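# Load four cartons on cart, park it in yellow bay

## Task

Move all four cartons from the desk onto the utility cart so that none overhangs the edges of the cart's trays, then push the cart into the yellow bay so that each of its four wheels sits fully inside the taped area and not on the tape. Finish with the gripper open and the robot moved away, with nothing kept in place only by the robot, and with the robot upright and not tipped.

## Robot and tools

ROBOT. A simulated Hello Robot Stretch 4 with one arm: an omni-wheel base, a lift on a mast, an arm that telescopes forward, a three-joint wrist (yaw, pitch, roll) and a two-finger gripper. It stands about 1.6 m tall; the base rim lies within 0.23 m of the base origin. Loose objects may occasionally get nudged by something else.

FRAMES. Base frame: origin on the floor below the base centre, x ahead, y to the left, z up. hand_pose is reported in it and marks a point between the open fingertips (its printed value may be a little off). With all wrist joints at zero the hand axes line up with the base frame. The odometry frame is the base frame where the scene began; base_odometry counts wheel turns only, so slipping is counted as motion. Heading is positive to the left, -3.142 to 3.142.

execute_actions. Argument "actions": a list holding one action or none (none just returns state and images). One action may hold "base", "joints" or both, plus optional "pace" and "contact_limits"; or it is {"end_of_arm": "enable_torque"} by itself, which re-powers any wrist or gripper motor that shut off. Base and joint motions begin together and may finish at different moments.
- "base": exactly one relative move from where the base last reported itself: {"translate_m": d} straight ahead (+) or back, -2 to 2 m; {"strafe_m": d} sideways, left +, -2 to 2 m; {"rotate_rad": d} on the spot, counter-clockwise +, -3.2 to 3.2 rad.
- "joints": absolute targets by name, any subset: lift_m 0 to 1.2 m; arm_m 0 to 0.55 m (extension); wrist_yaw_rad -1.134 to 4.276 (0 straight ahead, + to the left, 3.14 folded back, over 3.4 the arm may block it); wrist_pitch_rad -1.117 to 4.259 (0 level, 1.57 pointing down); wrist_roll_rad -1.117 to 4.259 (0 fingers level, + clockwise seen from behind); gripper_m -0.038 to 0.141 m, the fingertip gap (below 0 the tips press together). A joint target past its range is clipped and reported; any other bad value or unknown key rejects the whole call and nothing moves. A joint or base left out of an action may keep pushing toward an older target without the status showing it.
- "pace": "slow", "default", "fast" or "max"; base speeds 0.1/0.3/0.4/0.6 m/s and 1/2/3/4 rad/s, reduced when the lift is above 0.2 m (down to 0.3 m/s and 1 rad/s at 1.2 m).
- "contact_limits": {"arm_m": value} from 0 (gentlest) to 0.75 (firmest), default 0.5; the arm stops when it pushes harder.
- "cameras": names among head_camera, head_left_camera, head_right_camera, wrist_camera or "all"; omitted/null/["all"] gives all, [] none.
An action lasts at most 15 s. If a result reports a stop, further execute_actions, wait and finished_scene calls in that same reply are skipped.

wait: "seconds" 0 to 10; nothing new is commanded, then state and images come back. zoom_image: "camera" plus "region" [x0, y0, x1, y1] in pixels of that camera's latest full image, top-left origin, at most 504x504. read_manual: returns licence texts only. finished_scene: "scene" is the current scene's number; it closes the scene for good and reports success, so call it only once the result holds on its own.

CAMERAS. head_camera (420x560) sits atop the mast looking forward and down; turn the base to look around. head_left_camera and head_right_camera are fisheyes (420x672) angled more steeply down, also showing the base and arm. wrist_camera (616x392) looks along the fingers, tips near the bottom of the image.

RESULT LINES. joint_positions: current joint values (done tolerances: lift and arm ±0.004, yaw and roll ±0.02, pitch ±0.05, gripper ±0.004). base_status / joint_status: "done" (for the base: wheels turned the commanded amount, even with slip); "off_target" (resting away from target, maybe still pushing); "contact_stop_at_<key>" (hit something; that part drops its target and goes slack, a slack lift may sink under load, slack wheels may roll); "limit_stop_at_<name>", e.g. own_body (self-collision, likely with pitch below -0.2 and roll below -0.4 or above 4; moving away is still allowed) or tilt (leaning over 6 degrees: lift, arm and wheels go slack and ignore commands until upright); "time_out"; "torque_fault" (a wrist or gripper motor overloaded, went limp, needs enable_torque). on_its_own lists what the call did not command; "held at" is the held target. lidar_m: 12 distances in m from the base origin, 30-degree sectors, 1st straight ahead then counter-clockwise (4th left, 7th behind, 10th right); "-" means nothing seen or closer than 0.25 m; sees roughly 0.15 m up to robot height, may miss clear objects, thin legs and things behind. wrist_depth_mm: 7x7 grid of median depths, 100 to 2000 mm, "-" if unknown. turned_by_wheels vs turned_by_imu: a gap over about 0.1 rad means a bump or slip, and the heading error is roughly their difference. base_tilt: degrees, forward and right positive, with a fixed bias up to 1.5. motor_effort: percent of maximum, + toward higher joint values, peak during the last action in brackets; for wheel_0, wheel_1, wheel_2, + turns the base right. Effort at rest outside its normal range hints at a load or a push.

GRIPPING. Command gripper_m below the object's width; lower squeezes harder and pulls the item toward the wrist by up to a third of the difference. Position and "done" do not prove a grip; a firm squeeze (target 0 or above) shows in gripper_m effort. Stuck fingertips on a surface: raise the lift. A load in a level gripper moves wrist_pitch effort away from 0; above about 2 kg it can fault.

START AND CAUTIONS. To unfold, send lift_m 0.4 with wrist_yaw_rad 0 together. Don't drive or turn carrying over 1 kg with arm_m past 0.2, especially at fast paces; avoid steady pushes or pulls with a high gripper or high contact limit, as the robot can tip. Avoid dropping, slamming or shoving things hard, and don't press the gripper into objects with base or arm moves. A tilt reading off its start value may mean a wheel is on something low.

Each tool is called after "Call:" as a command line: name --argument value for each argument, lists and objects as JSON in quotes; but a table of rows of numbers goes row by row, as --pt "numbers of a row", without its own name.

## Session

Call:
execute_actions --actions '[]'

Scene clock: 0.00 s.
base_odometry: x=+0.000 y=+0.000 heading=+0.000 (m, m, rad; odometry frame)
turned_by_wheels: +0.000 (rad since the last result)
turned_by_imu: +0.000 (rad since the last result)
base_tilt: forward=-0.3 right=-0.1 (deg)
lidar_m: 0.70 0.70 1.74 1.60 1.65 1.96 1.03 1.03 2.39 1.74 1.34 0.80
base_status: not commanded
joint_positions: lift_m=+0.213 arm_m=-0.003 wrist_yaw_rad=+3.194 wrist_pitch_rad=-0.012 wrist_roll_rad=-0.011 gripper_m=+0.057
joint_status: not commanded
motor_effort: lift_m=+18 arm_m=+0 wrist_yaw_rad=+2 wrist_pitch_rad=-6 wrist_roll_rad=-1 gripper_m=-4 wheel_0=+0 wheel_1=+1 wheel_2=-1 (%)
hand_pose: x=-0.1244 y=+0.0723 z=+0.3948 quat_wxyz=(-0.026, +0.006, -0.005, +1.000) (m; base frame)
wrist_depth_mm: - - 136 - - - - / - - 137 - - - 1921 / - 112 138 - - - 1983 / 144 141 197 - - - - / 218 1366 1255 - - - 1921 / 219 1281 201 1366 194 1430 1366 / 217 891 991 107 1008 946 991
pictures: head_camera, head_left_camera, head_right_camera, wrist_camera
Images, in order (width x height): head_camera 420x560, head_left_camera 420x672, head_right_camera 420x672, wrist_camera 616x392.

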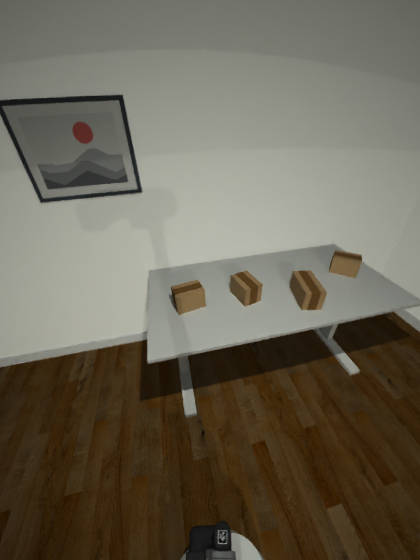

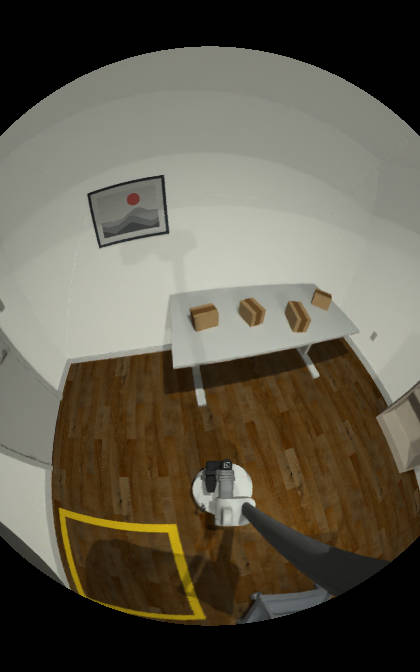

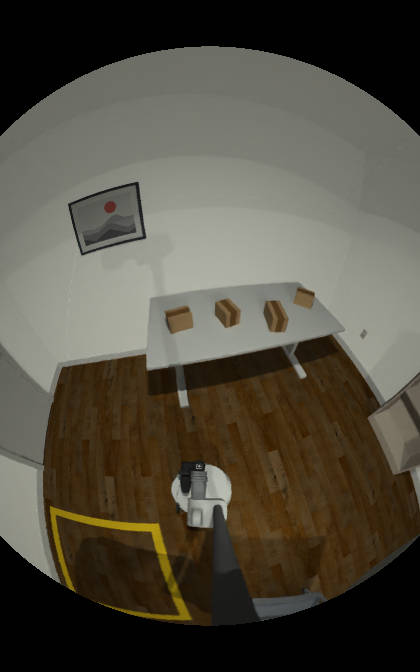

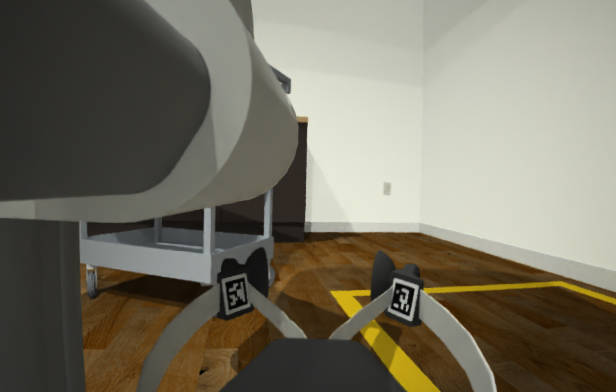

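Call:
execute_actions --actions '[{"base":{"rotate_rad":3.14},"joints":{"lift_m":0.7,"wrist_yaw_rad":0},"pace":"fast"}]' --cameras '["head_camera","head_left_camera","head_right_camera"]'

Scene clock: 6.83 s.
base_odometry: x=+0.000 y=+0.000 heading=+3.139 (m, m, rad; odometry frame)
turned_by_wheels: +3.139 (rad since the last result)
turned_by_imu: +3.230 (rad since the last result)
base_tilt: forward=-0.1 right=+0.2 (deg)
lidar_m: 1.04 1.07 2.35 1.77 1.30 0.78 0.71 0.70 1.78 1.60 1.64 2.00
base_status: done
joint_positions: lift_m=+0.700 arm_m=-0.003 wrist_yaw_rad=+0.000 wrist_pitch_rad=-0.012 wrist_roll_rad=-0.011 gripper_m=+0.057
joint_status: all done
motor_effort: lift_m=+21(21) arm_m=+0(0) wrist_yaw_rad=+1(7) wrist_pitch_rad=-6(6) wrist_roll_rad=-2(1) gripper_m=-3(4) wheel_0=-3(8) wheel_1=-2(9) wheel_2=-3(15) (%)
hand_pose: x=+0.4568 y=-0.0873 z=+0.8813 quat_wxyz=(+1.000, -0.005, -0.006, +0.000) (m; base frame)
wrist_depth_mm: - - - - - - 1921 / - - - - - - 1863 / - - - - - - 1863 / 1308 1397 - - - - 1921 / - 1464 1255 - - - 1863 / 1205 1281 202 - 195 - 1921 / 1499 878 1281 107 - 1921 1863
pictures: head_camera, head_left_camera, head_right_camera
Images, in order (width x height): head_camera 420x560, head_left_camera 420x672, head_right_camera 420x672.

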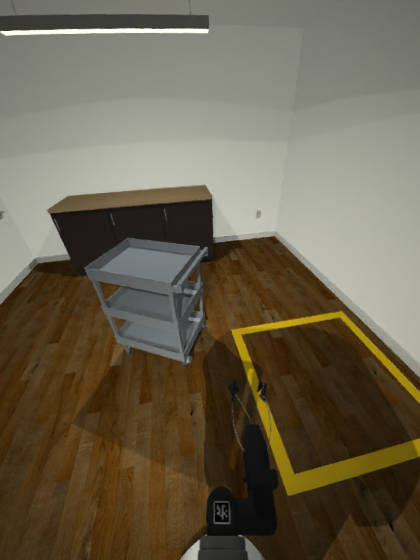

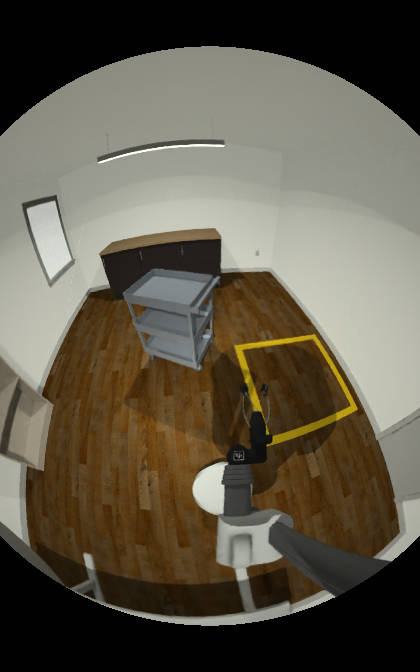

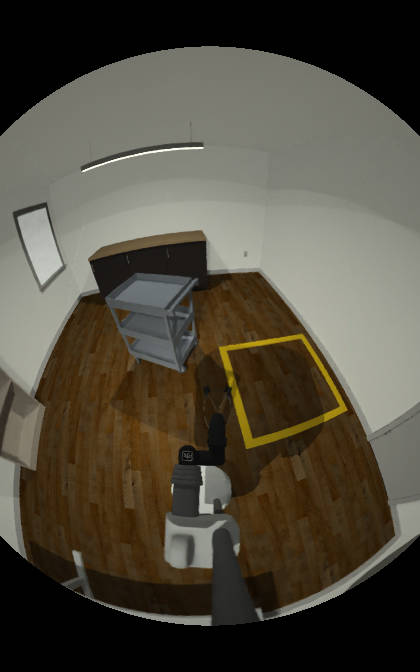

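Call:
execute_actions --actions '[{"base":{"rotate_rad":-3.2},"joints":{"lift_m":0.85,"gripper_m":0.14},"pace":"fast"}]' --cameras '["head_camera","wrist_camera"]'

Scene clock: 15.47 s.
base_odometry: x=+0.000 y=+0.000 heading=-0.060 (m, m, rad; odometry frame)
turned_by_wheels: -3.200 (rad since the last result)
turned_by_imu: -3.288 (rad since the last result)
base_tilt: forward=-0.2 right=+0.0 (deg)
lidar_m: 0.69 0.69 1.67 1.63 1.64 1.88 1.13 1.03 2.47 1.74 1.49 0.82
base_status: done
joint_positions: lift_m=+0.850 arm_m=-0.003 wrist_yaw_rad=+0.000 wrist_pitch_rad=-0.012 wrist_roll_rad=-0.011 gripper_m=+0.140
joint_status: all done
motor_effort: lift_m=+21(23) arm_m=-1(1) wrist_yaw_rad=+2(0) wrist_pitch_rad=-6(6) wrist_roll_rad=-1(1) gripper_m=+0(2) wheel_0=+3(12) wheel_1=+1(12) wheel_2=+2(11) (%)
hand_pose: x=+0.4568 y=-0.0875 z=+1.0314 quat_wxyz=(+1.000, -0.005, -0.006, +0.000) (m; base frame)
wrist_depth_mm: 1098 1160 1308 1366 1430 1537 1661 / 1118 1182 1255 1336 1464 1537 1661 / 1160 1182 1255 1336 1430 1576 1756 / 1160 1229 1281 1397 1499 1576 1618 / 1138 1182 1308 1397 1464 1576 1708 / 1160 768 798 831 946 213 1118 / 750 741 768 107 809 768 798
pictures: head_camera, wrist_camera
Images, in order (width x height): head_camera 420x560, wrist_camera 616x392.

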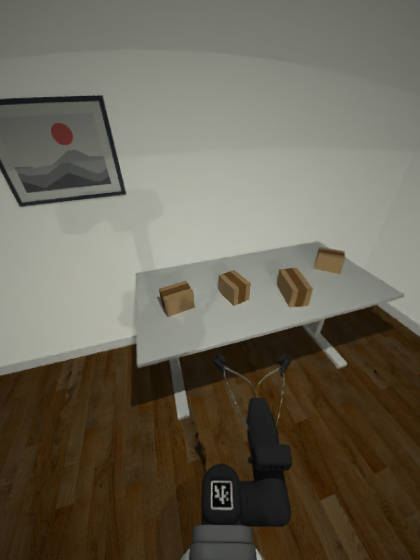

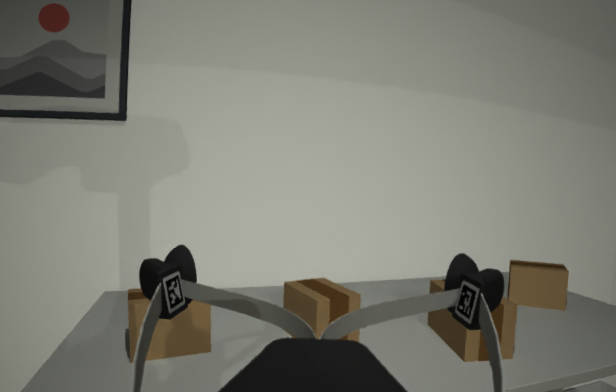

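Call:
execute_actions --actions '[{"base":{"translate_m":0.3},"joints":{"lift_m":0.95,"wrist_pitch_rad":0.6}}]' --cameras '["head_camera","wrist_camera"]'

Scene clock: 25.50 s.
base_odometry: x=+0.299 y=-0.018 heading=-0.060 (m, m, rad; odometry frame)
turned_by_wheels: +0.000 (rad since the last result)
turned_by_imu: +0.001 (rad since the last result)
base_tilt: forward=-0.1 right=+0.0 (deg)
lidar_m: 0.42 0.41 0.50 1.72 1.73 1.99 1.32 1.34 2.00 1.68 0.91 0.51
base_status: done
joint_positions: lift_m=+0.950 arm_m=-0.003 wrist_yaw_rad=+0.000 wrist_pitch_rad=+0.602 wrist_roll_rad=-0.011 gripper_m=+0.140
joint_status: all done
motor_effort: lift_m=+21(21) arm_m=-1(1) wrist_yaw_rad=+2(3) wrist_pitch_rad=-4(3) wrist_roll_rad=-1(2) gripper_m=+1(1) wheel_0=+3(5) wheel_1=+4(7) wheel_2=-3(12) (%)
hand_pose: x=+0.4062 y=-0.0874 z=+0.9646 quat_wxyz=(+0.955, -0.005, +0.296, +0.002) (m; base frame)
wrist_depth_mm: 842 866 931 976 1042 1138 1182 / 891 946 1008 1042 1078 1138 1138 / 917 866 866 647 878 683 647 / 544 549 699 634 661 647 539 / 559 574 585 580 585 580 569 / 496 484 477 500 480 214 525 / 442 433 449 107 462 1205 1182
pictures: head_camera, wrist_camera
Images, in order (width x height): head_camera 420x560, wrist_camera 616x392.

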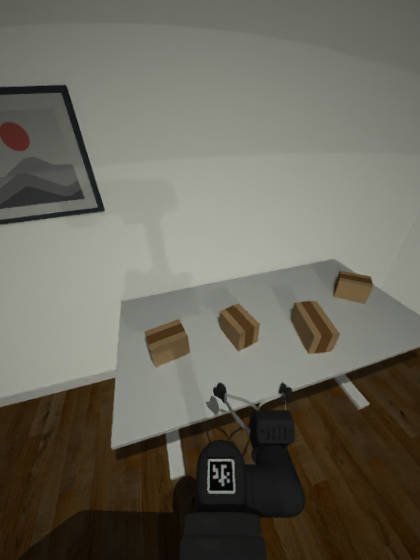

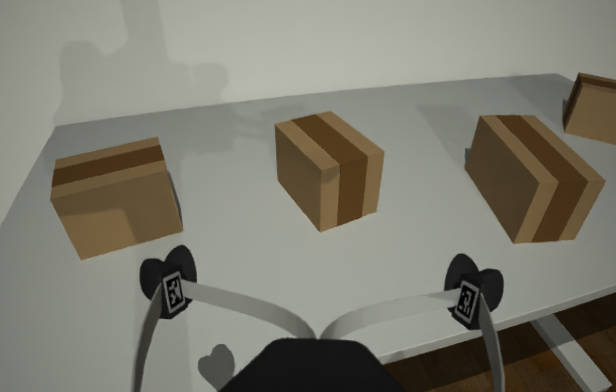

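Call:
execute_actions --actions '[{"joints":{"lift_m":0.6,"wrist_pitch_rad":0.0,"arm_m":0.2}}]' --cameras '["head_camera","wrist_camera"]'

Scene clock: 37.73 s.
base_odometry: x=+0.299 y=-0.018 heading=-0.060 (m, m, rad; odometry frame)
turned_by_wheels: +0.000 (rad since the last result)
turned_by_imu: +0.002 (rad since the last result)
base_tilt: forward=+0.0 right=+0.0 (deg)
lidar_m: 0.42 0.41 0.51 1.70 1.72 2.00 1.32 1.34 1.99 1.69 0.89 0.53
base_status: not commanded
joint_positions: lift_m=+0.600 arm_m=+0.199 wrist_yaw_rad=+0.000 wrist_pitch_rad=+0.002 wrist_roll_rad=-0.011 gripper_m=+0.140
joint_status: all done
motor_effort: lift_m=+14(21) arm_m=+5(6) wrist_yaw_rad=+1(2) wrist_pitch_rad=-6(12) wrist_roll_rad=-1(1) gripper_m=+0(1) wheel_0=+3(4) wheel_1=+4(4) wheel_2=-3(3) (%)
hand_pose: x=+0.6585 y=-0.0874 z=+0.7779 quat_wxyz=(+1.000, -0.005, +0.001, +0.000) (m; base frame)
wrist_depth_mm: 715 715 778 842 878 960 1025 / 707 741 778 831 904 960 1042 / 715 750 809 842 904 991 1042 / 723 768 788 289 306 976 1008 / 407 539 477 289 307 580 445 / 282 283 277 281 282 213 330 / 224 221 239 107 246 229 242
pictures: head_camera, wrist_camera
Images, in order (width x height): head_camera 420x560, wrist_camera 616x392.

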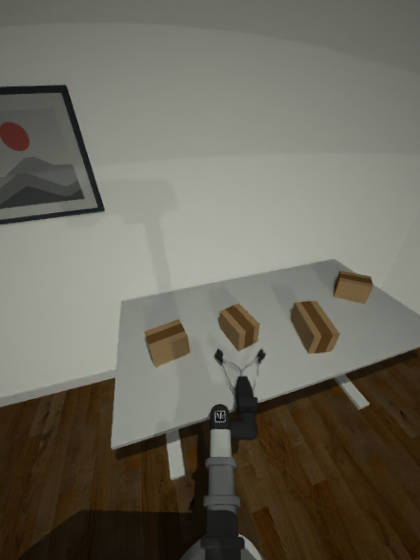

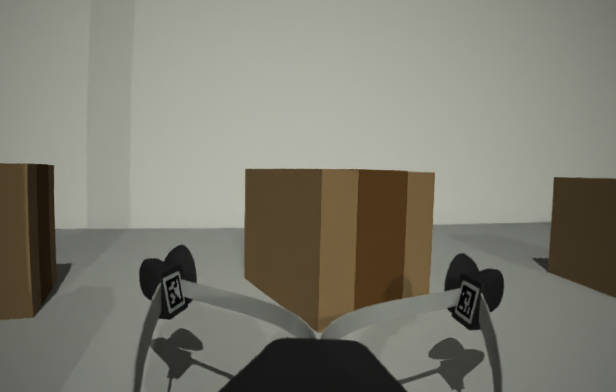

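Call:
execute_actions --actions '[{"joints":{"arm_m":0.33,"wrist_yaw_rad":-0.06}}]' --cameras '["head_camera","wrist_camera"]'

Scene clock: 44.30 s.
base_odometry: x=+0.299 y=-0.018 heading=-0.060 (m, m, rad; odometry frame)
turned_by_wheels: +0.000 (rad since the last result)
turned_by_imu: +0.001 (rad since the last result)
base_tilt: forward=-0.1 right=+0.1 (deg)
lidar_m: 0.42 0.42 0.48 1.71 1.71 2.01 1.32 1.35 1.99 1.67 0.92 0.50
base_status: not commanded
joint_positions: lift_m=+0.600 arm_m=+0.329 wrist_yaw_rad=-0.062 wrist_pitch_rad=+0.002 wrist_roll_rad=-0.011 gripper_m=+0.140
joint_status: all done
motor_effort: lift_m=+14(14) arm_m=+6(5) wrist_yaw_rad=+8(8) wrist_pitch_rad=-5(6) wrist_roll_rad=-2(2) gripper_m=+1(1) wheel_0=+4(4) wheel_1=+4(4) wheel_2=-3(3) (%)
hand_pose: x=+0.7824 y=-0.1052 z=+0.7780 quat_wxyz=(+1.000, -0.005, +0.001, -0.031) (m; base frame)
wrist_depth_mm: 585 627 668 723 778 866 931 / 597 634 676 732 788 878 946 / 591 634 683 741 798 866 960 / 603 647 213 158 180 878 991 / 508 521 215 160 183 508 585 / 300 285 202 160 179 206 329 / 222 220 213 107 192 227 240
pictures: head_camera, wrist_camera
Images, in order (width x height): head_camera 420x560, wrist_camera 616x392.

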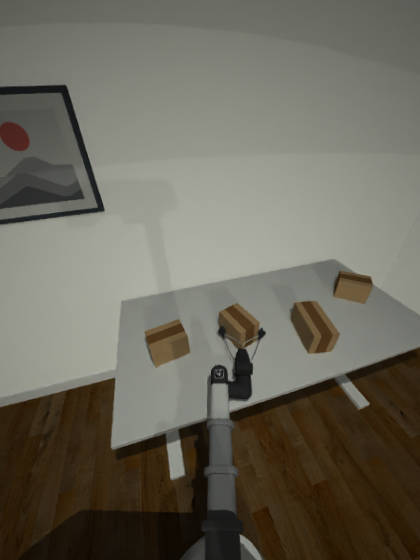

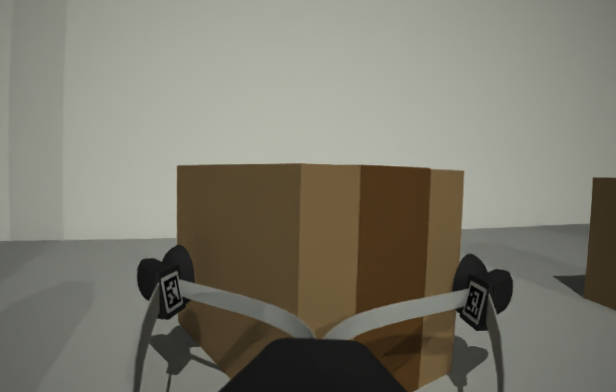

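Call:
execute_actions --actions '[{"joints":{"gripper_m":0.0}}]' --cameras '["wrist_camera"]'

Call:
execute_actions --actions '[{"joints":{"lift_m":0.75,"arm_m":0.0}}]' --cameras '["head_camera","wrist_camera"]'

Scene clock: 51.27 s.
base_odometry: x=+0.299 y=-0.018 heading=-0.060 (m, m, rad; odometry frame)
turned_by_wheels: +0.000 (rad since the last result)
turned_by_imu: +0.002 (rad since the last result)
base_tilt: forward=-0.1 right=+0.0 (deg)
lidar_m: 0.42 0.42 0.49 1.71 1.70 1.99 1.31 1.34 1.98 1.68 0.90 0.51
base_status: not commanded
joint_positions: lift_m=+0.600 arm_m=+0.329 wrist_yaw_rad=-0.062 wrist_pitch_rad=+0.002 wrist_roll_rad=-0.011 gripper_m=+0.000
joint_status: all done
motor_effort: lift_m=+14(14) arm_m=+5(5) wrist_yaw_rad=+7(18) wrist_pitch_rad=-6(5) wrist_roll_rad=-1(2) gripper_m=-12(10) wheel_0=+2(4) wheel_1=+3(4) wheel_2=-3(3) (%)
hand_pose: x=+0.7824 y=-0.1051 z=+0.7780 quat_wxyz=(+1.000, -0.005, +0.001, -0.031) (m; base frame)
wrist_depth_mm: 580 621 668 723 788 866 946 / 591 634 683 732 788 891 946 / 591 627 683 741 798 866 976 / 603 640 304 248 296 891 960 / 508 525 307 243 303 591 585 / 298 312 188 213 188 330 329 / 223 216 225 107 229 214 241
pictures: wrist_camera
Images, in order (width x height): wrist_camera 616x392.

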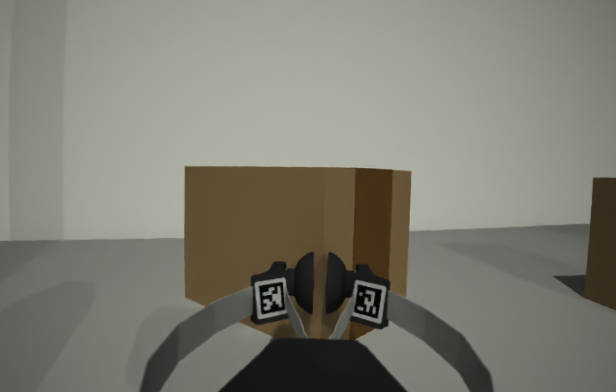

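Scene clock: 53.37 s.
base_odometry: x=+0.299 y=-0.018 heading=-0.060 (m, m, rad; odometry frame)
turned_by_wheels: +0.000 (rad since the last result)
turned_by_imu: +0.001 (rad since the last result)
base_tilt: forward=-0.3 right=+0.0 (deg)
lidar_m: 0.41 0.41 0.48 1.72 1.71 2.00 1.31 1.35 1.99 1.69 0.90 0.49
base_status: not commanded
joint_positions: lift_m=+0.750 arm_m=+0.001 wrist_yaw_rad=-0.060 wrist_pitch_rad=+0.002 wrist_roll_rad=-0.011 gripper_m=+0.000
joint_status: all done
motor_effort: lift_m=+21(23) arm_m=-5(7) wrist_yaw_rad=+2(7) wrist_pitch_rad=-6(8) wrist_roll_rad=-1(1) gripper_m=-6(8) wheel_0=+2(2) wheel_1=+3(3) wheel_2=-3(3) (%)
hand_pose: x=+0.4545 y=-0.1046 z=+0.9273 quat_wxyz=(+1.000, -0.005, +0.001, -0.030) (m; base frame)
wrist_depth_mm: 854 917 976 1042 1160 1229 1366 / 854 917 976 1042 1182 1255 1430 / 878 946 991 1060 1160 1281 1397 / 878 917 1008 1078 1182 1336 1430 / 878 931 1008 1060 1205 1281 866 / 439 676 647 196 190 585 484 / 442 466 521 107 535 492 480
pictures: head_camera, wrist_camera
Images, in order (width x height): head_camera 420x560, wrist_camera 616x392.

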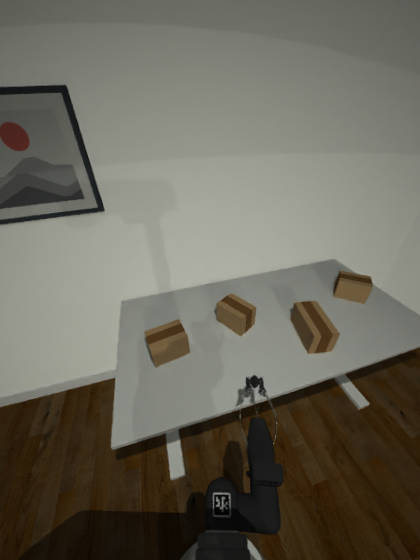

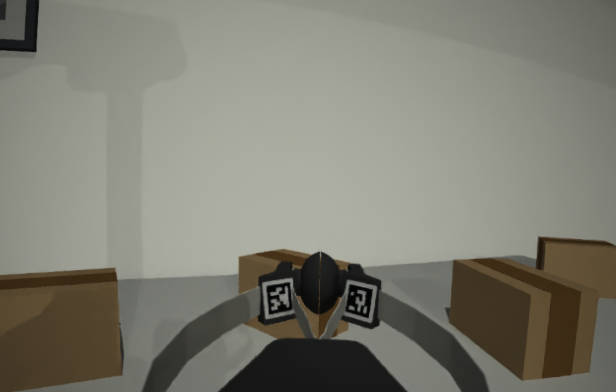

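The carton squeezed out of the grip. I'll look again and go deeper this time.

Call:
execute_actions --actions '[{"joints":{"lift_m":0.6,"arm_m":0.22,"wrist_yaw_rad":0.0,"gripper_m":0.14}}]' --cameras '["head_camera","wrist_camera"]'

Scene clock: 60.03 s.
base_odometry: x=+0.299 y=-0.018 heading=-0.060 (m, m, rad; odometry frame)
turned_by_wheels: +0.000 (rad since the last result)
turned_by_imu: +0.002 (rad since the last result)
base_tilt: forward=-0.2 right=+0.0 (deg)
lidar_m: 0.42 0.40 0.50 1.71 1.70 2.00 1.32 1.34 1.98 1.68 0.91 0.51
base_status: not commanded
joint_positions: lift_m=+0.600 arm_m=+0.219 wrist_yaw_rad=+0.000 wrist_pitch_rad=+0.002 wrist_roll_rad=-0.011 gripper_m=+0.140
joint_status: all done
motor_effort: lift_m=+13(22) arm_m=+5(2) wrist_yaw_rad=+1(6) wrist_pitch_rad=-6(6) wrist_roll_rad=-1(2) gripper_m=+0(7) wheel_0=+1(2) wheel_1=+3(3) wheel_2=-3(3) (%)
hand_pose: x=+0.6785 y=-0.0874 z=+0.7780 quat_wxyz=(+1.000, -0.005, +0.001, +0.000) (m; base frame)
wrist_depth_mm: 691 715 759 820 866 931 1008 / 699 723 768 798 878 960 1008 / 699 723 778 820 878 946 1008 / 707 741 778 368 397 960 1025 / 452 530 480 368 399 591 488 / 303 285 277 330 285 213 327 / 223 222 239 107 244 230 240
pictures: head_camera, wrist_camera
Images, in order (width x height): head_camera 420x560, wrist_camera 616x392.

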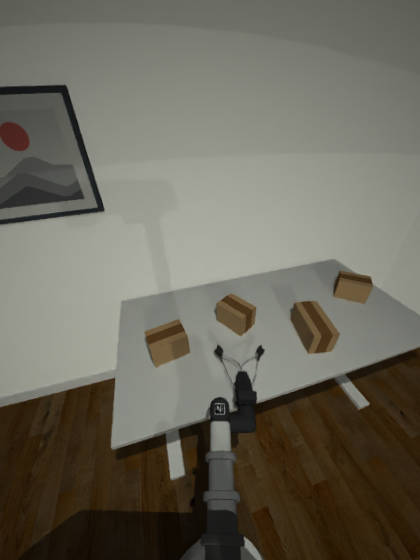

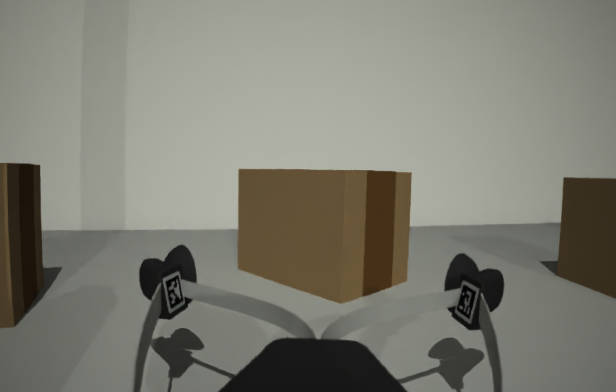

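Call:
execute_actions --actions '[{"joints":{"lift_m":0.98,"arm_m":0.55,"wrist_pitch_rad":1.57}}]' --cameras '["head_camera","wrist_camera"]'

Scene clock: 68.70 s.
base_odometry: x=+0.299 y=-0.018 heading=-0.060 (m, m, rad; odometry frame)
turned_by_wheels: +0.000 (rad since the last result)
turned_by_imu: -0.007 (rad since the last result)
base_tilt: forward=-0.2 right=+0.0 (deg)
lidar_m: 0.41 0.40 0.48 1.70 1.70 1.96 1.34 1.35 2.01 1.70 0.92 0.49
base_status: not commanded
joint_positions: lift_m=+0.980 arm_m=+0.546 wrist_yaw_rad=+0.000 wrist_pitch_rad=+1.570 wrist_roll_rad=-0.011 gripper_m=+0.140
joint_status: all done
joint sent to its limit — the command would take arm_m past its upper limit, so that joint was sent only as far as its limit.
motor_effort: lift_m=+21(21) arm_m=+6(12) wrist_yaw_rad=+1(27) wrist_pitch_rad=+0(92) wrist_roll_rad=-2(8) gripper_m=+0(0) wheel_0=+2(12) wheel_1=+0(10) wheel_2=+0(17) (%)
hand_pose: x=+0.7176 y=-0.0874 z=+0.8694 quat_wxyz=(+0.707, -0.004, +0.707, +0.004) (m; base frame)
wrist_depth_mm: 377 373 370 251 249 359 357 / 377 379 375 253 251 364 359 / 382 379 377 373 368 364 364 / 338 382 379 375 373 370 366 / 307 387 382 379 379 373 373 / 397 392 387 382 379 375 375 / 402 394 389 107 382 379 377
pictures: head_camera, wrist_camera
Images, in order (width x height): head_camera 420x560, wrist_camera 616x392.

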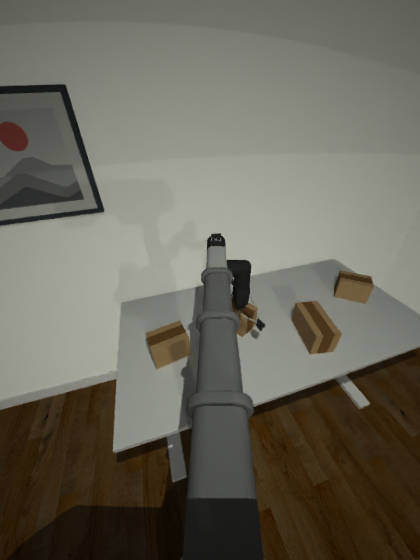

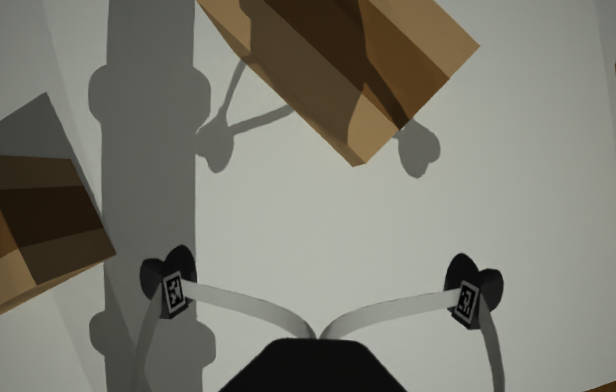

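Call:
execute_actions --actions '[{"base":{"translate_m":0.14},"joints":{"wrist_roll_rad":-0.78,"lift_m":0.95}}]' --cameras '["head_camera","wrist_camera"]'

Scene clock: 78.57 s.
base_odometry: x=+0.439 y=-0.026 heading=-0.060 (m, m, rad; odometry frame)
turned_by_wheels: +0.000 (rad since the last result)
turned_by_imu: +0.001 (rad since the last result)
base_tilt: forward=+0.0 right=+0.0 (deg)
lidar_m: 0.27 0.27 0.32 1.75 1.76 2.04 1.46 1.50 1.97 1.70 0.58 0.33
base_status: done
joint_positions: lift_m=+0.950 arm_m=+0.546 wrist_yaw_rad=-0.002 wrist_pitch_rad=+1.572 wrist_roll_rad=-0.779 gripper_m=+0.140
joint_status: all done
motor_effort: lift_m=+13(20) arm_m=+5(5) wrist_yaw_rad=+6(18) wrist_pitch_rad=-5(19) wrist_roll_rad=-4(12) gripper_m=-2(1) wheel_0=+0(7) wheel_1=+1(3) wheel_2=-4(15) (%)
hand_pose: x=+0.7169 y=-0.0874 z=+0.8401 quat_wxyz=(+0.654, -0.268, +0.655, +0.268) (m; base frame)
wrist_depth_mm: 353 349 343 224 221 332 330 / 353 355 347 224 223 332 332 / 340 353 349 227 224 224 332 / 359 357 351 229 225 224 334 / 362 362 353 349 228 225 340 / 366 362 357 349 230 204 343 / 368 366 362 107 351 345 342
pictures: head_camera, wrist_camera
Images, in order (width x height): head_camera 420x560, wrist_camera 616x392.

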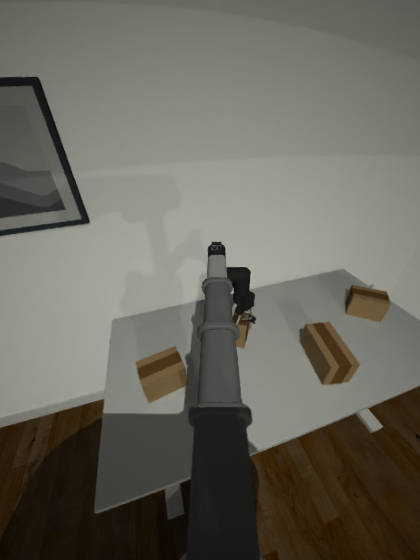

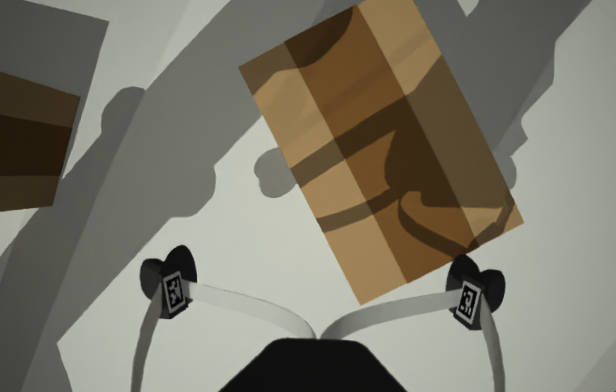

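Call:
execute_actions --actions '[{"joints":{"lift_m":1.0,"wrist_pitch_rad":1.25,"wrist_roll_rad":-0.4,"wrist_yaw_rad":0.1}}]' --cameras '["wrist_camera"]'

Scene clock: 88.50 s.
base_odometry: x=+0.439 y=-0.026 heading=-0.060 (m, m, rad; odometry frame)
turned_by_wheels: +0.000 (rad since the last result)
turned_by_imu: +0.001 (rad since the last result)
base_tilt: forward=-0.2 right=+0.0 (deg)
lidar_m: 0.28 0.28 0.33 1.75 1.76 2.02 1.46 1.49 1.97 1.68 0.61 0.32
base_status: not commanded
joint_positions: lift_m=+1.000 arm_m=+0.546 wrist_yaw_rad=+0.100 wrist_pitch_rad=+1.251 wrist_roll_rad=-0.400 gripper_m=+0.140
joint_status: all done
motor_effort: lift_m=+21(21) arm_m=+4(5) wrist_yaw_rad=+2(7) wrist_pitch_rad=-2(6) wrist_roll_rad=+0(3) gripper_m=-1(1) wheel_0=+0(0) wheel_1=+1(1) wheel_2=-4(4) (%)
hand_pose: x=+0.8163 y=-0.0779 z=+0.9040 quat_wxyz=(+0.788, -0.190, +0.565, +0.156) (m; base frame)
wrist_depth_mm: 455 462 469 477 462 424 402 / 436 445 452 466 473 480 480 / 421 427 439 449 455 462 477 / 404 413 418 430 439 449 459 / 392 397 290 297 421 433 436 / 379 384 279 287 294 407 424 / 368 373 379 107 397 402 410
pictures: wrist_camera
Images, in order (width x height): wrist_camera 616x392.

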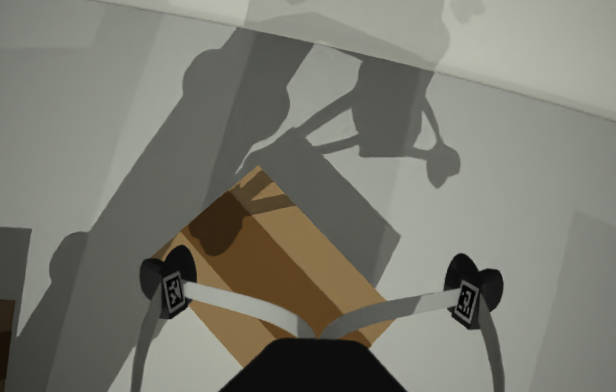

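Call:
execute_actions --actions '[{"joints":{"wrist_roll_rad":-1.1}}]' --cameras '["wrist_camera"]'

Scene clock: 95.50 s.
base_odometry: x=+0.439 y=-0.026 heading=-0.060 (m, m, rad; odometry frame)
turned_by_wheels: +0.000 (rad since the last result)
turned_by_imu: +0.001 (rad since the last result)
base_tilt: forward=-0.1 right=+0.0 (deg)
lidar_m: 0.26 0.26 0.32 1.75 1.76 2.04 1.45 1.50 1.95 1.71 0.60 0.32
base_status: not commanded
joint_positions: lift_m=+1.000 arm_m=+0.546 wrist_yaw_rad=+0.100 wrist_pitch_rad=+1.251 wrist_roll_rad=-1.100 gripper_m=+0.140
joint_status: all done
motor_effort: lift_m=+21(22) arm_m=+5(5) wrist_yaw_rad=+2(2) wrist_pitch_rad=-2(2) wrist_roll_rad=-2(7) gripper_m=+0(1) wheel_0=+0(0) wheel_1=+1(1) wheel_2=-4(4) (%)
hand_pose: x=+0.8163 y=-0.0779 z=+0.9040 quat_wxyz=(+0.675, -0.448, +0.477, +0.340) (m; base frame)
wrist_depth_mm: 377 397 415 442 462 392 332 / 373 392 413 433 462 436 362 / 368 384 399 424 452 469 410 / 362 382 286 298 452 469 459 / 357 373 281 294 439 469 492 / 351 364 273 287 430 445 484 / 347 359 279 107 430 445 477
pictures: wrist_camera
Images, in order (width x height): wrist_camera 616x392.

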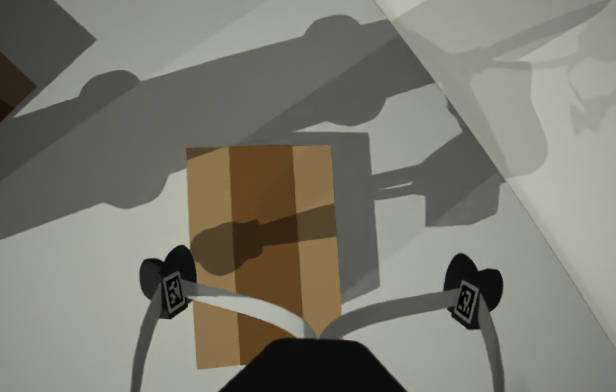

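Call:
execute_actions --actions '[{"base":{"strafe_m":0.02},"joints":{"arm_m":0.51}}]' --cameras '["wrist_camera"]'

Scene clock: 102.93 s.
base_odometry: x=+0.440 y=-0.006 heading=-0.060 (m, m, rad; odometry frame)
turned_by_wheels: +0.000 (rad since the last result)
turned_by_imu: +0.001 (rad since the last result)
base_tilt: forward=-0.1 right=+0.0 (deg)
lidar_m: 0.25 0.26 0.32 1.72 1.75 2.01 1.46 1.50 1.99 1.70 0.57 0.30
base_status: done
joint_positions: lift_m=+1.000 arm_m=+0.511 wrist_yaw_rad=+0.100 wrist_pitch_rad=+1.251 wrist_roll_rad=-1.100 gripper_m=+0.140
joint_status: all done
motor_effort: lift_m=+22(22) arm_m=-4(4) wrist_yaw_rad=+2(2) wrist_pitch_rad=-2(2) wrist_roll_rad=-2(2) gripper_m=-1(1) wheel_0=+0(10) wheel_1=+1(12) wheel_2=+0(4) (%)
hand_pose: x=+0.7808 y=-0.0779 z=+0.9040 quat_wxyz=(+0.675, -0.448, +0.477, +0.340) (m; base frame)
wrist_depth_mm: 377 394 415 442 469 427 362 / 349 389 410 439 462 477 394 / 368 387 404 424 452 477 442 / 364 379 394 298 445 473 492 / 359 373 387 294 436 469 492 / 351 362 340 289 303 442 484 / 349 362 379 107 427 449 480
pictures: wrist_camera
Images, in order (width x height): wrist_camera 616x392.

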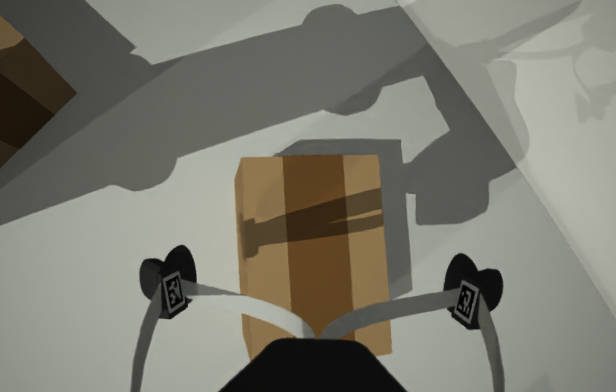

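Call:
execute_actions --actions '[{"base":{"strafe_m":0.015},"joints":{"lift_m":0.87}}]' --cameras '["wrist_camera"]'

Scene clock: 112.63 s.
base_odometry: x=+0.441 y=+0.008 heading=-0.060 (m, m, rad; odometry frame)
turned_by_wheels: +0.000 (rad since the last result)
turned_by_imu: +0.002 (rad since the last result)
base_tilt: forward=-0.2 right=+0.0 (deg)
lidar_m: 0.25 0.28 0.30 1.72 1.71 1.98 1.48 1.50 2.00 1.72 0.57 0.32
base_status: done
joint_positions: lift_m=+0.871 arm_m=+0.511 wrist_yaw_rad=+0.099 wrist_pitch_rad=+1.240 wrist_roll_rad=-1.101 gripper_m=+0.140
joint_status: all done
on_its_own: wrist_pitch_rad is at rest, and its effort (+28) is outside its rest range (-23 to +23)
motor_effort: lift_m=+4(23) arm_m=-4(5) wrist_yaw_rad=+5(5) wrist_pitch_rad=+28(28) wrist_roll_rad=+1(2) gripper_m=-3(1) wheel_0=-1(8) wheel_1=+3(11) wheel_2=+0(0) (%)
hand_pose: x=+0.7833 y=-0.0778 z=+0.7764 quat_wxyz=(+0.678, -0.450, +0.474, +0.338) (m; base frame)
wrist_depth_mm: 262 277 294 312 334 362 349 / 259 273 290 306 329 353 370 / 255 268 283 177 191 349 368 / 251 266 276 171 183 338 364 / 249 259 273 169 180 206 355 / 245 252 260 167 175 185 349 / 241 253 265 107 177 189 343
pictures: wrist_camera
Images, in order (width x height): wrist_camera 616x392.

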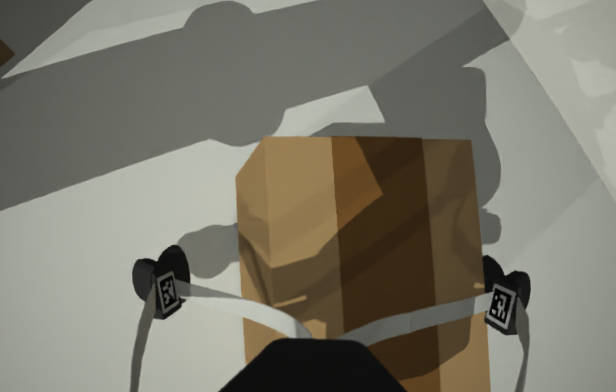

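The carton is between the fingers now, so I'll close the gripper.

Call:
execute_actions --actions '[{"joints":{"gripper_m":0.02,"lift_m":0.885}}]' --cameras '["wrist_camera"]'

Call:
execute_actions --actions '[{"joints":{"lift_m":1.05}}]' --cameras '["head_camera","wrist_camera"]'

Scene clock: 118.77 s.
base_odometry: x=+0.441 y=+0.008 heading=-0.060 (m, m, rad; odometry frame)
turned_by_wheels: +0.000 (rad since the last result)
turned_by_imu: +0.002 (rad since the last result)
base_tilt: forward=-0.2 right=-0.1 (deg)
lidar_m: 0.25 0.27 0.31 1.72 1.72 2.00 1.48 1.51 2.01 1.73 0.59 0.31
base_status: not commanded
joint_positions: lift_m=+0.885 arm_m=+0.511 wrist_yaw_rad=+0.100 wrist_pitch_rad=+1.254 wrist_roll_rad=-1.100 gripper_m=+0.021
joint_status: all done
motor_effort: lift_m=+18(20) arm_m=-4(4) wrist_yaw_rad=+1(4) wrist_pitch_rad=-10(33) wrist_roll_rad=+0(1) gripper_m=-33(33) wheel_0=-1(1) wheel_1=+2(3) wheel_2=+0(0) (%)
hand_pose: x=+0.7798 y=-0.0780 z=+0.7891 quat_wxyz=(+0.674, -0.448, +0.478, +0.341) (m; base frame)
wrist_depth_mm: 270 279 294 314 330 355 357 / 265 278 291 306 325 347 366 / 260 273 282 170 176 342 359 / 257 270 164 167 172 334 351 / 255 266 163 166 172 329 349 / 251 176 161 163 169 172 342 / 248 259 160 107 166 317 -
pictures: wrist_camera
Images, in order (width x height): wrist_camera 616x392.

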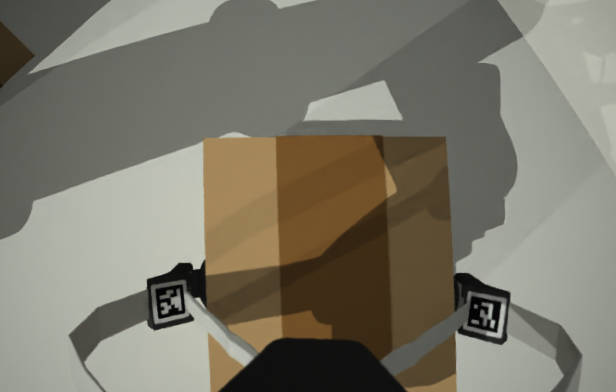

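Scene clock: 120.53 s.
base_odometry: x=+0.441 y=+0.008 heading=-0.060 (m, m, rad; odometry frame)
turned_by_wheels: +0.000 (rad since the last result)
turned_by_imu: +0.001 (rad since the last result)
base_tilt: forward=+0.0 right=+0.0 (deg)
lidar_m: 0.26 0.26 0.32 1.72 1.72 1.97 1.49 1.51 2.04 1.73 0.57 0.33
base_status: not commanded
joint_positions: lift_m=+1.049 arm_m=+0.511 wrist_yaw_rad=+0.100 wrist_pitch_rad=+1.254 wrist_roll_rad=-1.100 gripper_m=+0.021
joint_status: all done
motor_effort: lift_m=+25(28) arm_m=-4(4) wrist_yaw_rad=+1(1) wrist_pitch_rad=-10(10) wrist_roll_rad=+0(0) gripper_m=-34(35) wheel_0=-1(0) wheel_1=+2(2) wheel_2=+0(0) (%)
hand_pose: x=+0.7798 y=-0.0780 z=+0.9535 quat_wxyz=(+0.674, -0.448, +0.478, +0.341) (m; base frame)
wrist_depth_mm: 421 439 462 492 508 421 357 / 340 439 459 488 512 473 389 / 375 430 442 171 177 517 439 / 407 424 165 167 173 530 496 / 402 421 163 166 171 521 544 / 397 176 161 164 169 172 535 / 387 407 160 107 166 504 -
pictures: head_camera, wrist_camera
Images, in order (width x height): head_camera 420x560, wrist_camera 616x392.

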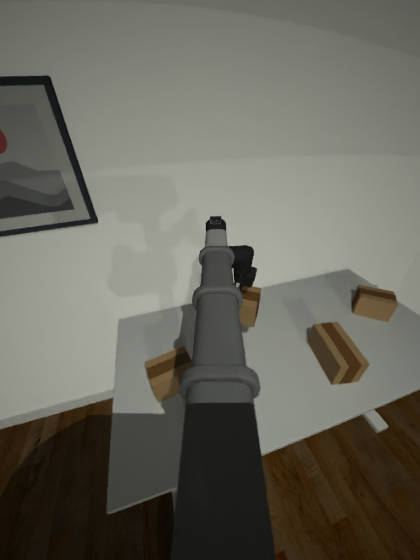

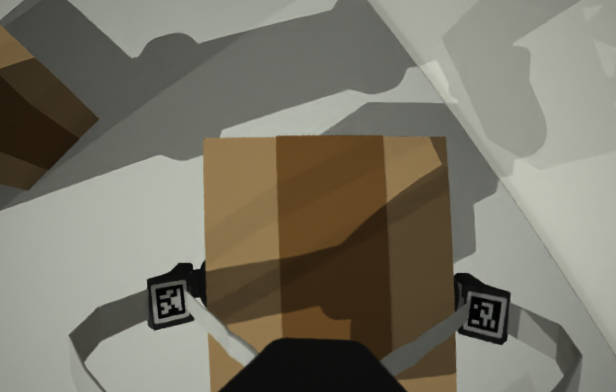

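Call:
execute_actions --actions '[{"base":{"translate_m":-0.44},"joints":{"arm_m":0.05}}]' --cameras '[]'

Call:
execute_actions --actions '[{"base":{"rotate_rad":3.1}}]' --cameras '["head_camera","wrist_camera"]'

Scene clock: 130.93 s.
base_odometry: x=+0.002 y=+0.035 heading=-0.060 (m, m, rad; odometry frame)
turned_by_wheels: +0.000 (rad since the last result)
turned_by_imu: +0.003 (rad since the last result)
base_tilt: forward=-0.1 right=+0.0 (deg)
lidar_m: 0.31 0.69 1.65 1.56 1.59 1.84 1.26 1.04 2.55 1.80 1.52 0.26
base_status: done
joint_positions: lift_m=+1.049 arm_m=+0.051 wrist_yaw_rad=+0.100 wrist_pitch_rad=+1.254 wrist_roll_rad=-1.100 gripper_m=+0.021
joint_status: all done
motor_effort: lift_m=+25(25) arm_m=-5(5) wrist_yaw_rad=+2(0) wrist_pitch_rad=-10(12) wrist_roll_rad=-1(0) gripper_m=-35(33) wheel_0=-2(8) wheel_1=-1(9) wheel_2=+1(13) (%)
hand_pose: x=+0.3200 y=-0.0780 z=+0.9535 quat_wxyz=(+0.674, -0.448, +0.478, +0.341) (m; base frame)
wrist_depth_mm: 1098 1160 1229 1308 1366 564 591 / 1098 1160 1205 1255 1366 1366 585 / 1078 1118 1138 170 176 1397 574 / 1042 917 164 167 173 1430 1464 / 854 891 163 166 171 1336 1430 / 842 176 161 164 168 172 1397 / 615 1060 160 107 165 1366 1336
pictures: none
No camera images: the call's "cameras" was empty. Leave "cameras" out to get every camera's image.

Scene clock: 134.37 s.
base_odometry: x=+0.002 y=+0.035 heading=+3.039 (m, m, rad; odometry frame)
turned_by_wheels: +3.099 (rad since the last result)
turned_by_imu: +3.188 (rad since the last result)
base_tilt: forward=-0.2 right=+0.1 (deg)
lidar_m: 0.31 1.06 2.57 1.83 1.50 0.85 0.70 0.68 1.64 1.57 1.57 0.27
base_status: done
joint_positions: lift_m=+1.049 arm_m=+0.051 wrist_yaw_rad=+0.100 wrist_pitch_rad=+1.253 wrist_roll_rad=-1.100 gripper_m=+0.021
joint_status: not commanded
motor_effort: lift_m=+25(25) arm_m=-5(4) wrist_yaw_rad=+1(0) wrist_pitch_rad=-9(11) wrist_roll_rad=-1(1) gripper_m=-34(34) wheel_0=-2(9) wheel_1=-5(8) wheel_2=-3(11) (%)
hand_pose: x=+0.3201 y=-0.0780 z=+0.9536 quat_wxyz=(+0.674, -0.448, +0.478, +0.341) (m; base frame)
wrist_depth_mm: 1098 1182 1205 1281 1366 1464 1618 / 1098 1138 1182 1281 1336 1430 1537 / 1098 1138 1160 171 177 1397 1499 / 1042 917 165 167 173 1397 1499 / 854 891 163 165 171 1366 1430 / 831 175 161 164 169 172 1430 / 591 1042 160 107 166 1336 1397
pictures: head_camera, wrist_camera
Images, in order (width x height): head_camera 420x560, wrist_camera 616x392.

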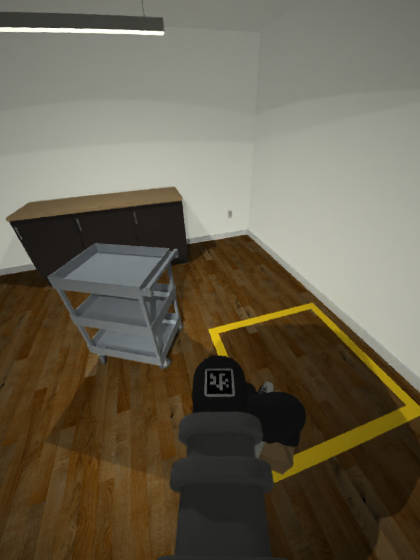

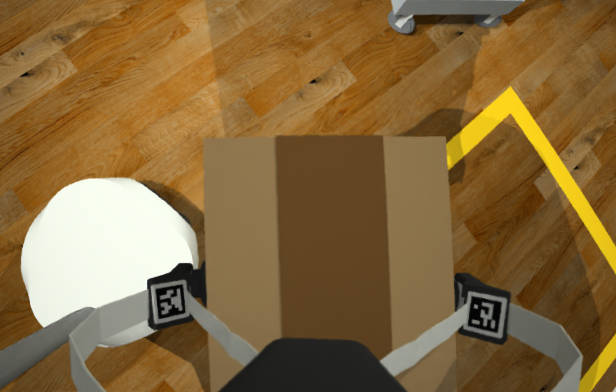

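Call:
execute_actions --actions '[{"base":{"rotate_rad":0.4}}]' --cameras '[]'

Call:
execute_actions --actions '[{"base":{"translate_m":0.55}}]' --cameras '["head_camera","wrist_camera"]'

Scene clock: 141.43 s.
base_odometry: x=+0.002 y=+0.035 heading=-2.845 (m, m, rad; odometry frame)
turned_by_wheels: +0.399 (rad since the last result)
turned_by_imu: +0.412 (rad since the last result)
base_tilt: forward=-0.2 right=+0.0 (deg)
lidar_m: 0.33 1.41 1.84 1.80 0.89 0.71 0.68 1.55 1.58 1.57 1.70 0.26
base_status: done
joint_positions: lift_m=+1.049 arm_m=+0.051 wrist_yaw_rad=+0.100 wrist_pitch_rad=+1.254 wrist_roll_rad=-1.100 gripper_m=+0.021
joint_status: not commanded
motor_effort: lift_m=+25(25) arm_m=-5(5) wrist_yaw_rad=+1(0) wrist_pitch_rad=-10(10) wrist_roll_rad=-1(1) gripper_m=-34(33) wheel_0=-4(7) wheel_1=-3(6) wheel_2=-4(10) (%)
hand_pose: x=+0.3201 y=-0.0780 z=+0.9535 quat_wxyz=(+0.674, -0.448, +0.478, +0.341) (m; base frame)
wrist_depth_mm: 1098 1138 1229 1281 1366 1308 1308 / 1078 1138 1205 1281 1336 1255 891 / 1078 1138 1160 170 176 1397 1281 / 1025 931 164 167 173 1397 1464 / 854 891 162 166 171 1366 1464 / 842 175 161 163 169 172 1430 / 585 1078 160 107 165 1336 1366
pictures: none
No camera images: the call's "cameras" was empty. Leave "cameras" out to get every camera's image.

Scene clock: 144.77 s.
base_odometry: x=-0.524 y=-0.126 heading=-2.845 (m, m, rad; odometry frame)
turned_by_wheels: +0.000 (rad since the last result)
turned_by_imu: +0.000 (rad since the last result)
base_tilt: forward=-0.2 right=+0.0 (deg)
lidar_m: 0.31 0.71 2.11 1.78 1.63 1.26 1.24 2.10 1.67 1.64 1.76 0.27
base_status: done
joint_positions: lift_m=+1.049 arm_m=+0.051 wrist_yaw_rad=+0.100 wrist_pitch_rad=+1.253 wrist_roll_rad=-1.100 gripper_m=+0.021
joint_status: not commanded
motor_effort: lift_m=+25(25) arm_m=-5(5) wrist_yaw_rad=+1(1) wrist_pitch_rad=-9(11) wrist_roll_rad=+0(1) gripper_m=-35(34) wheel_0=+2(5) wheel_1=+2(7) wheel_2=-3(13) (%)
hand_pose: x=+0.3201 y=-0.0780 z=+0.9536 quat_wxyz=(+0.674, -0.448, +0.478, +0.341) (m; base frame)
wrist_depth_mm: 1118 1138 1229 1281 831 473 500 / 1098 1138 1205 1255 820 455 484 / 1042 1138 1160 170 177 394 445 / 1042 917 164 167 173 759 404 / 842 878 163 165 171 1336 1464 / 842 176 161 163 169 171 1430 / 585 1060 161 107 166 1336 1397
pictures: head_camera, wrist_camera
Images, in order (width x height): head_camera 420x560, wrist_camera 616x392.

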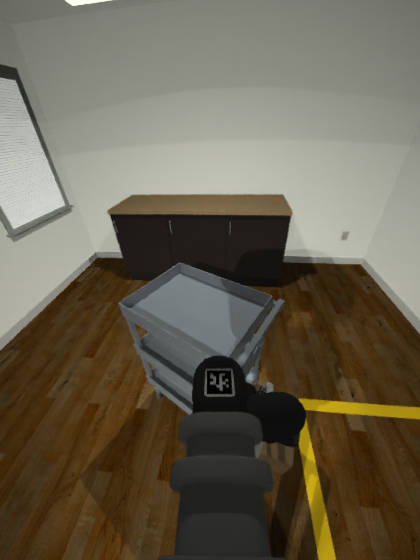

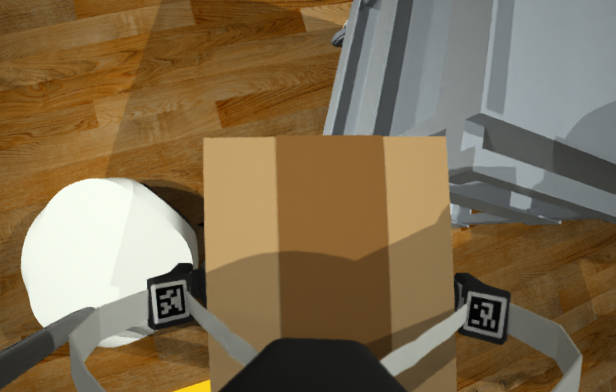

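Call:
execute_actions --actions '[{"joints":{"lift_m":1.1,"arm_m":0.5}}]' --cameras '["head_camera","wrist_camera"]'

Scene clock: 153.83 s.
base_odometry: x=-0.524 y=-0.126 heading=-2.845 (m, m, rad; odometry frame)
turned_by_wheels: +0.000 (rad since the last result)
turned_by_imu: +0.002 (rad since the last result)
base_tilt: forward=-0.1 right=+0.0 (deg)
lidar_m: 0.50 0.70 2.12 1.77 1.65 1.29 1.25 2.13 1.68 1.64 1.78 0.71
base_status: not commanded
joint_positions: lift_m=+1.099 arm_m=+0.499 wrist_yaw_rad=+0.100 wrist_pitch_rad=+1.253 wrist_roll_rad=-1.100 gripper_m=+0.021
joint_status: all done
motor_effort: lift_m=+25(28) arm_m=+5(3) wrist_yaw_rad=+0(1) wrist_pitch_rad=-9(13) wrist_roll_rad=-1(1) gripper_m=-34(35) wheel_0=+2(2) wheel_1=+2(2) wheel_2=-3(3) (%)
hand_pose: x=+0.7684 y=-0.0780 z=+1.0035 quat_wxyz=(+0.674, -0.448, +0.478, +0.341) (m; base frame)
wrist_depth_mm: 1160 424 439 469 492 512 1499 / 1138 413 436 459 488 504 1537 / 1098 404 418 171 177 496 1499 / 373 402 164 167 173 469 1537 / 366 389 163 165 171 459 1537 / 330 176 161 163 169 172 1499 / 309 325 160 107 165 904 1499
pictures: head_camera, wrist_camera
Images, in order (width x height): head_camera 420x560, wrist_camera 616x392.

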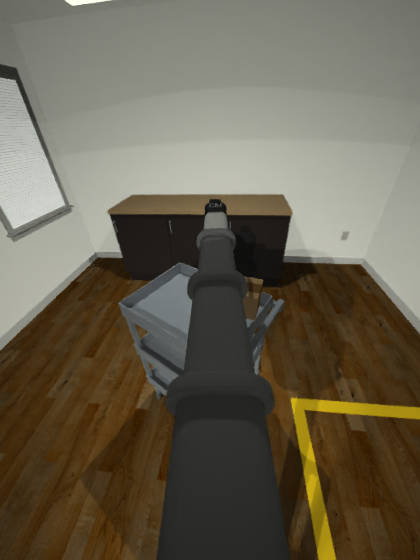

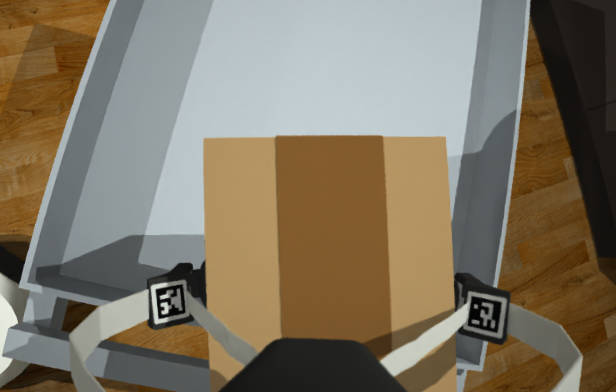

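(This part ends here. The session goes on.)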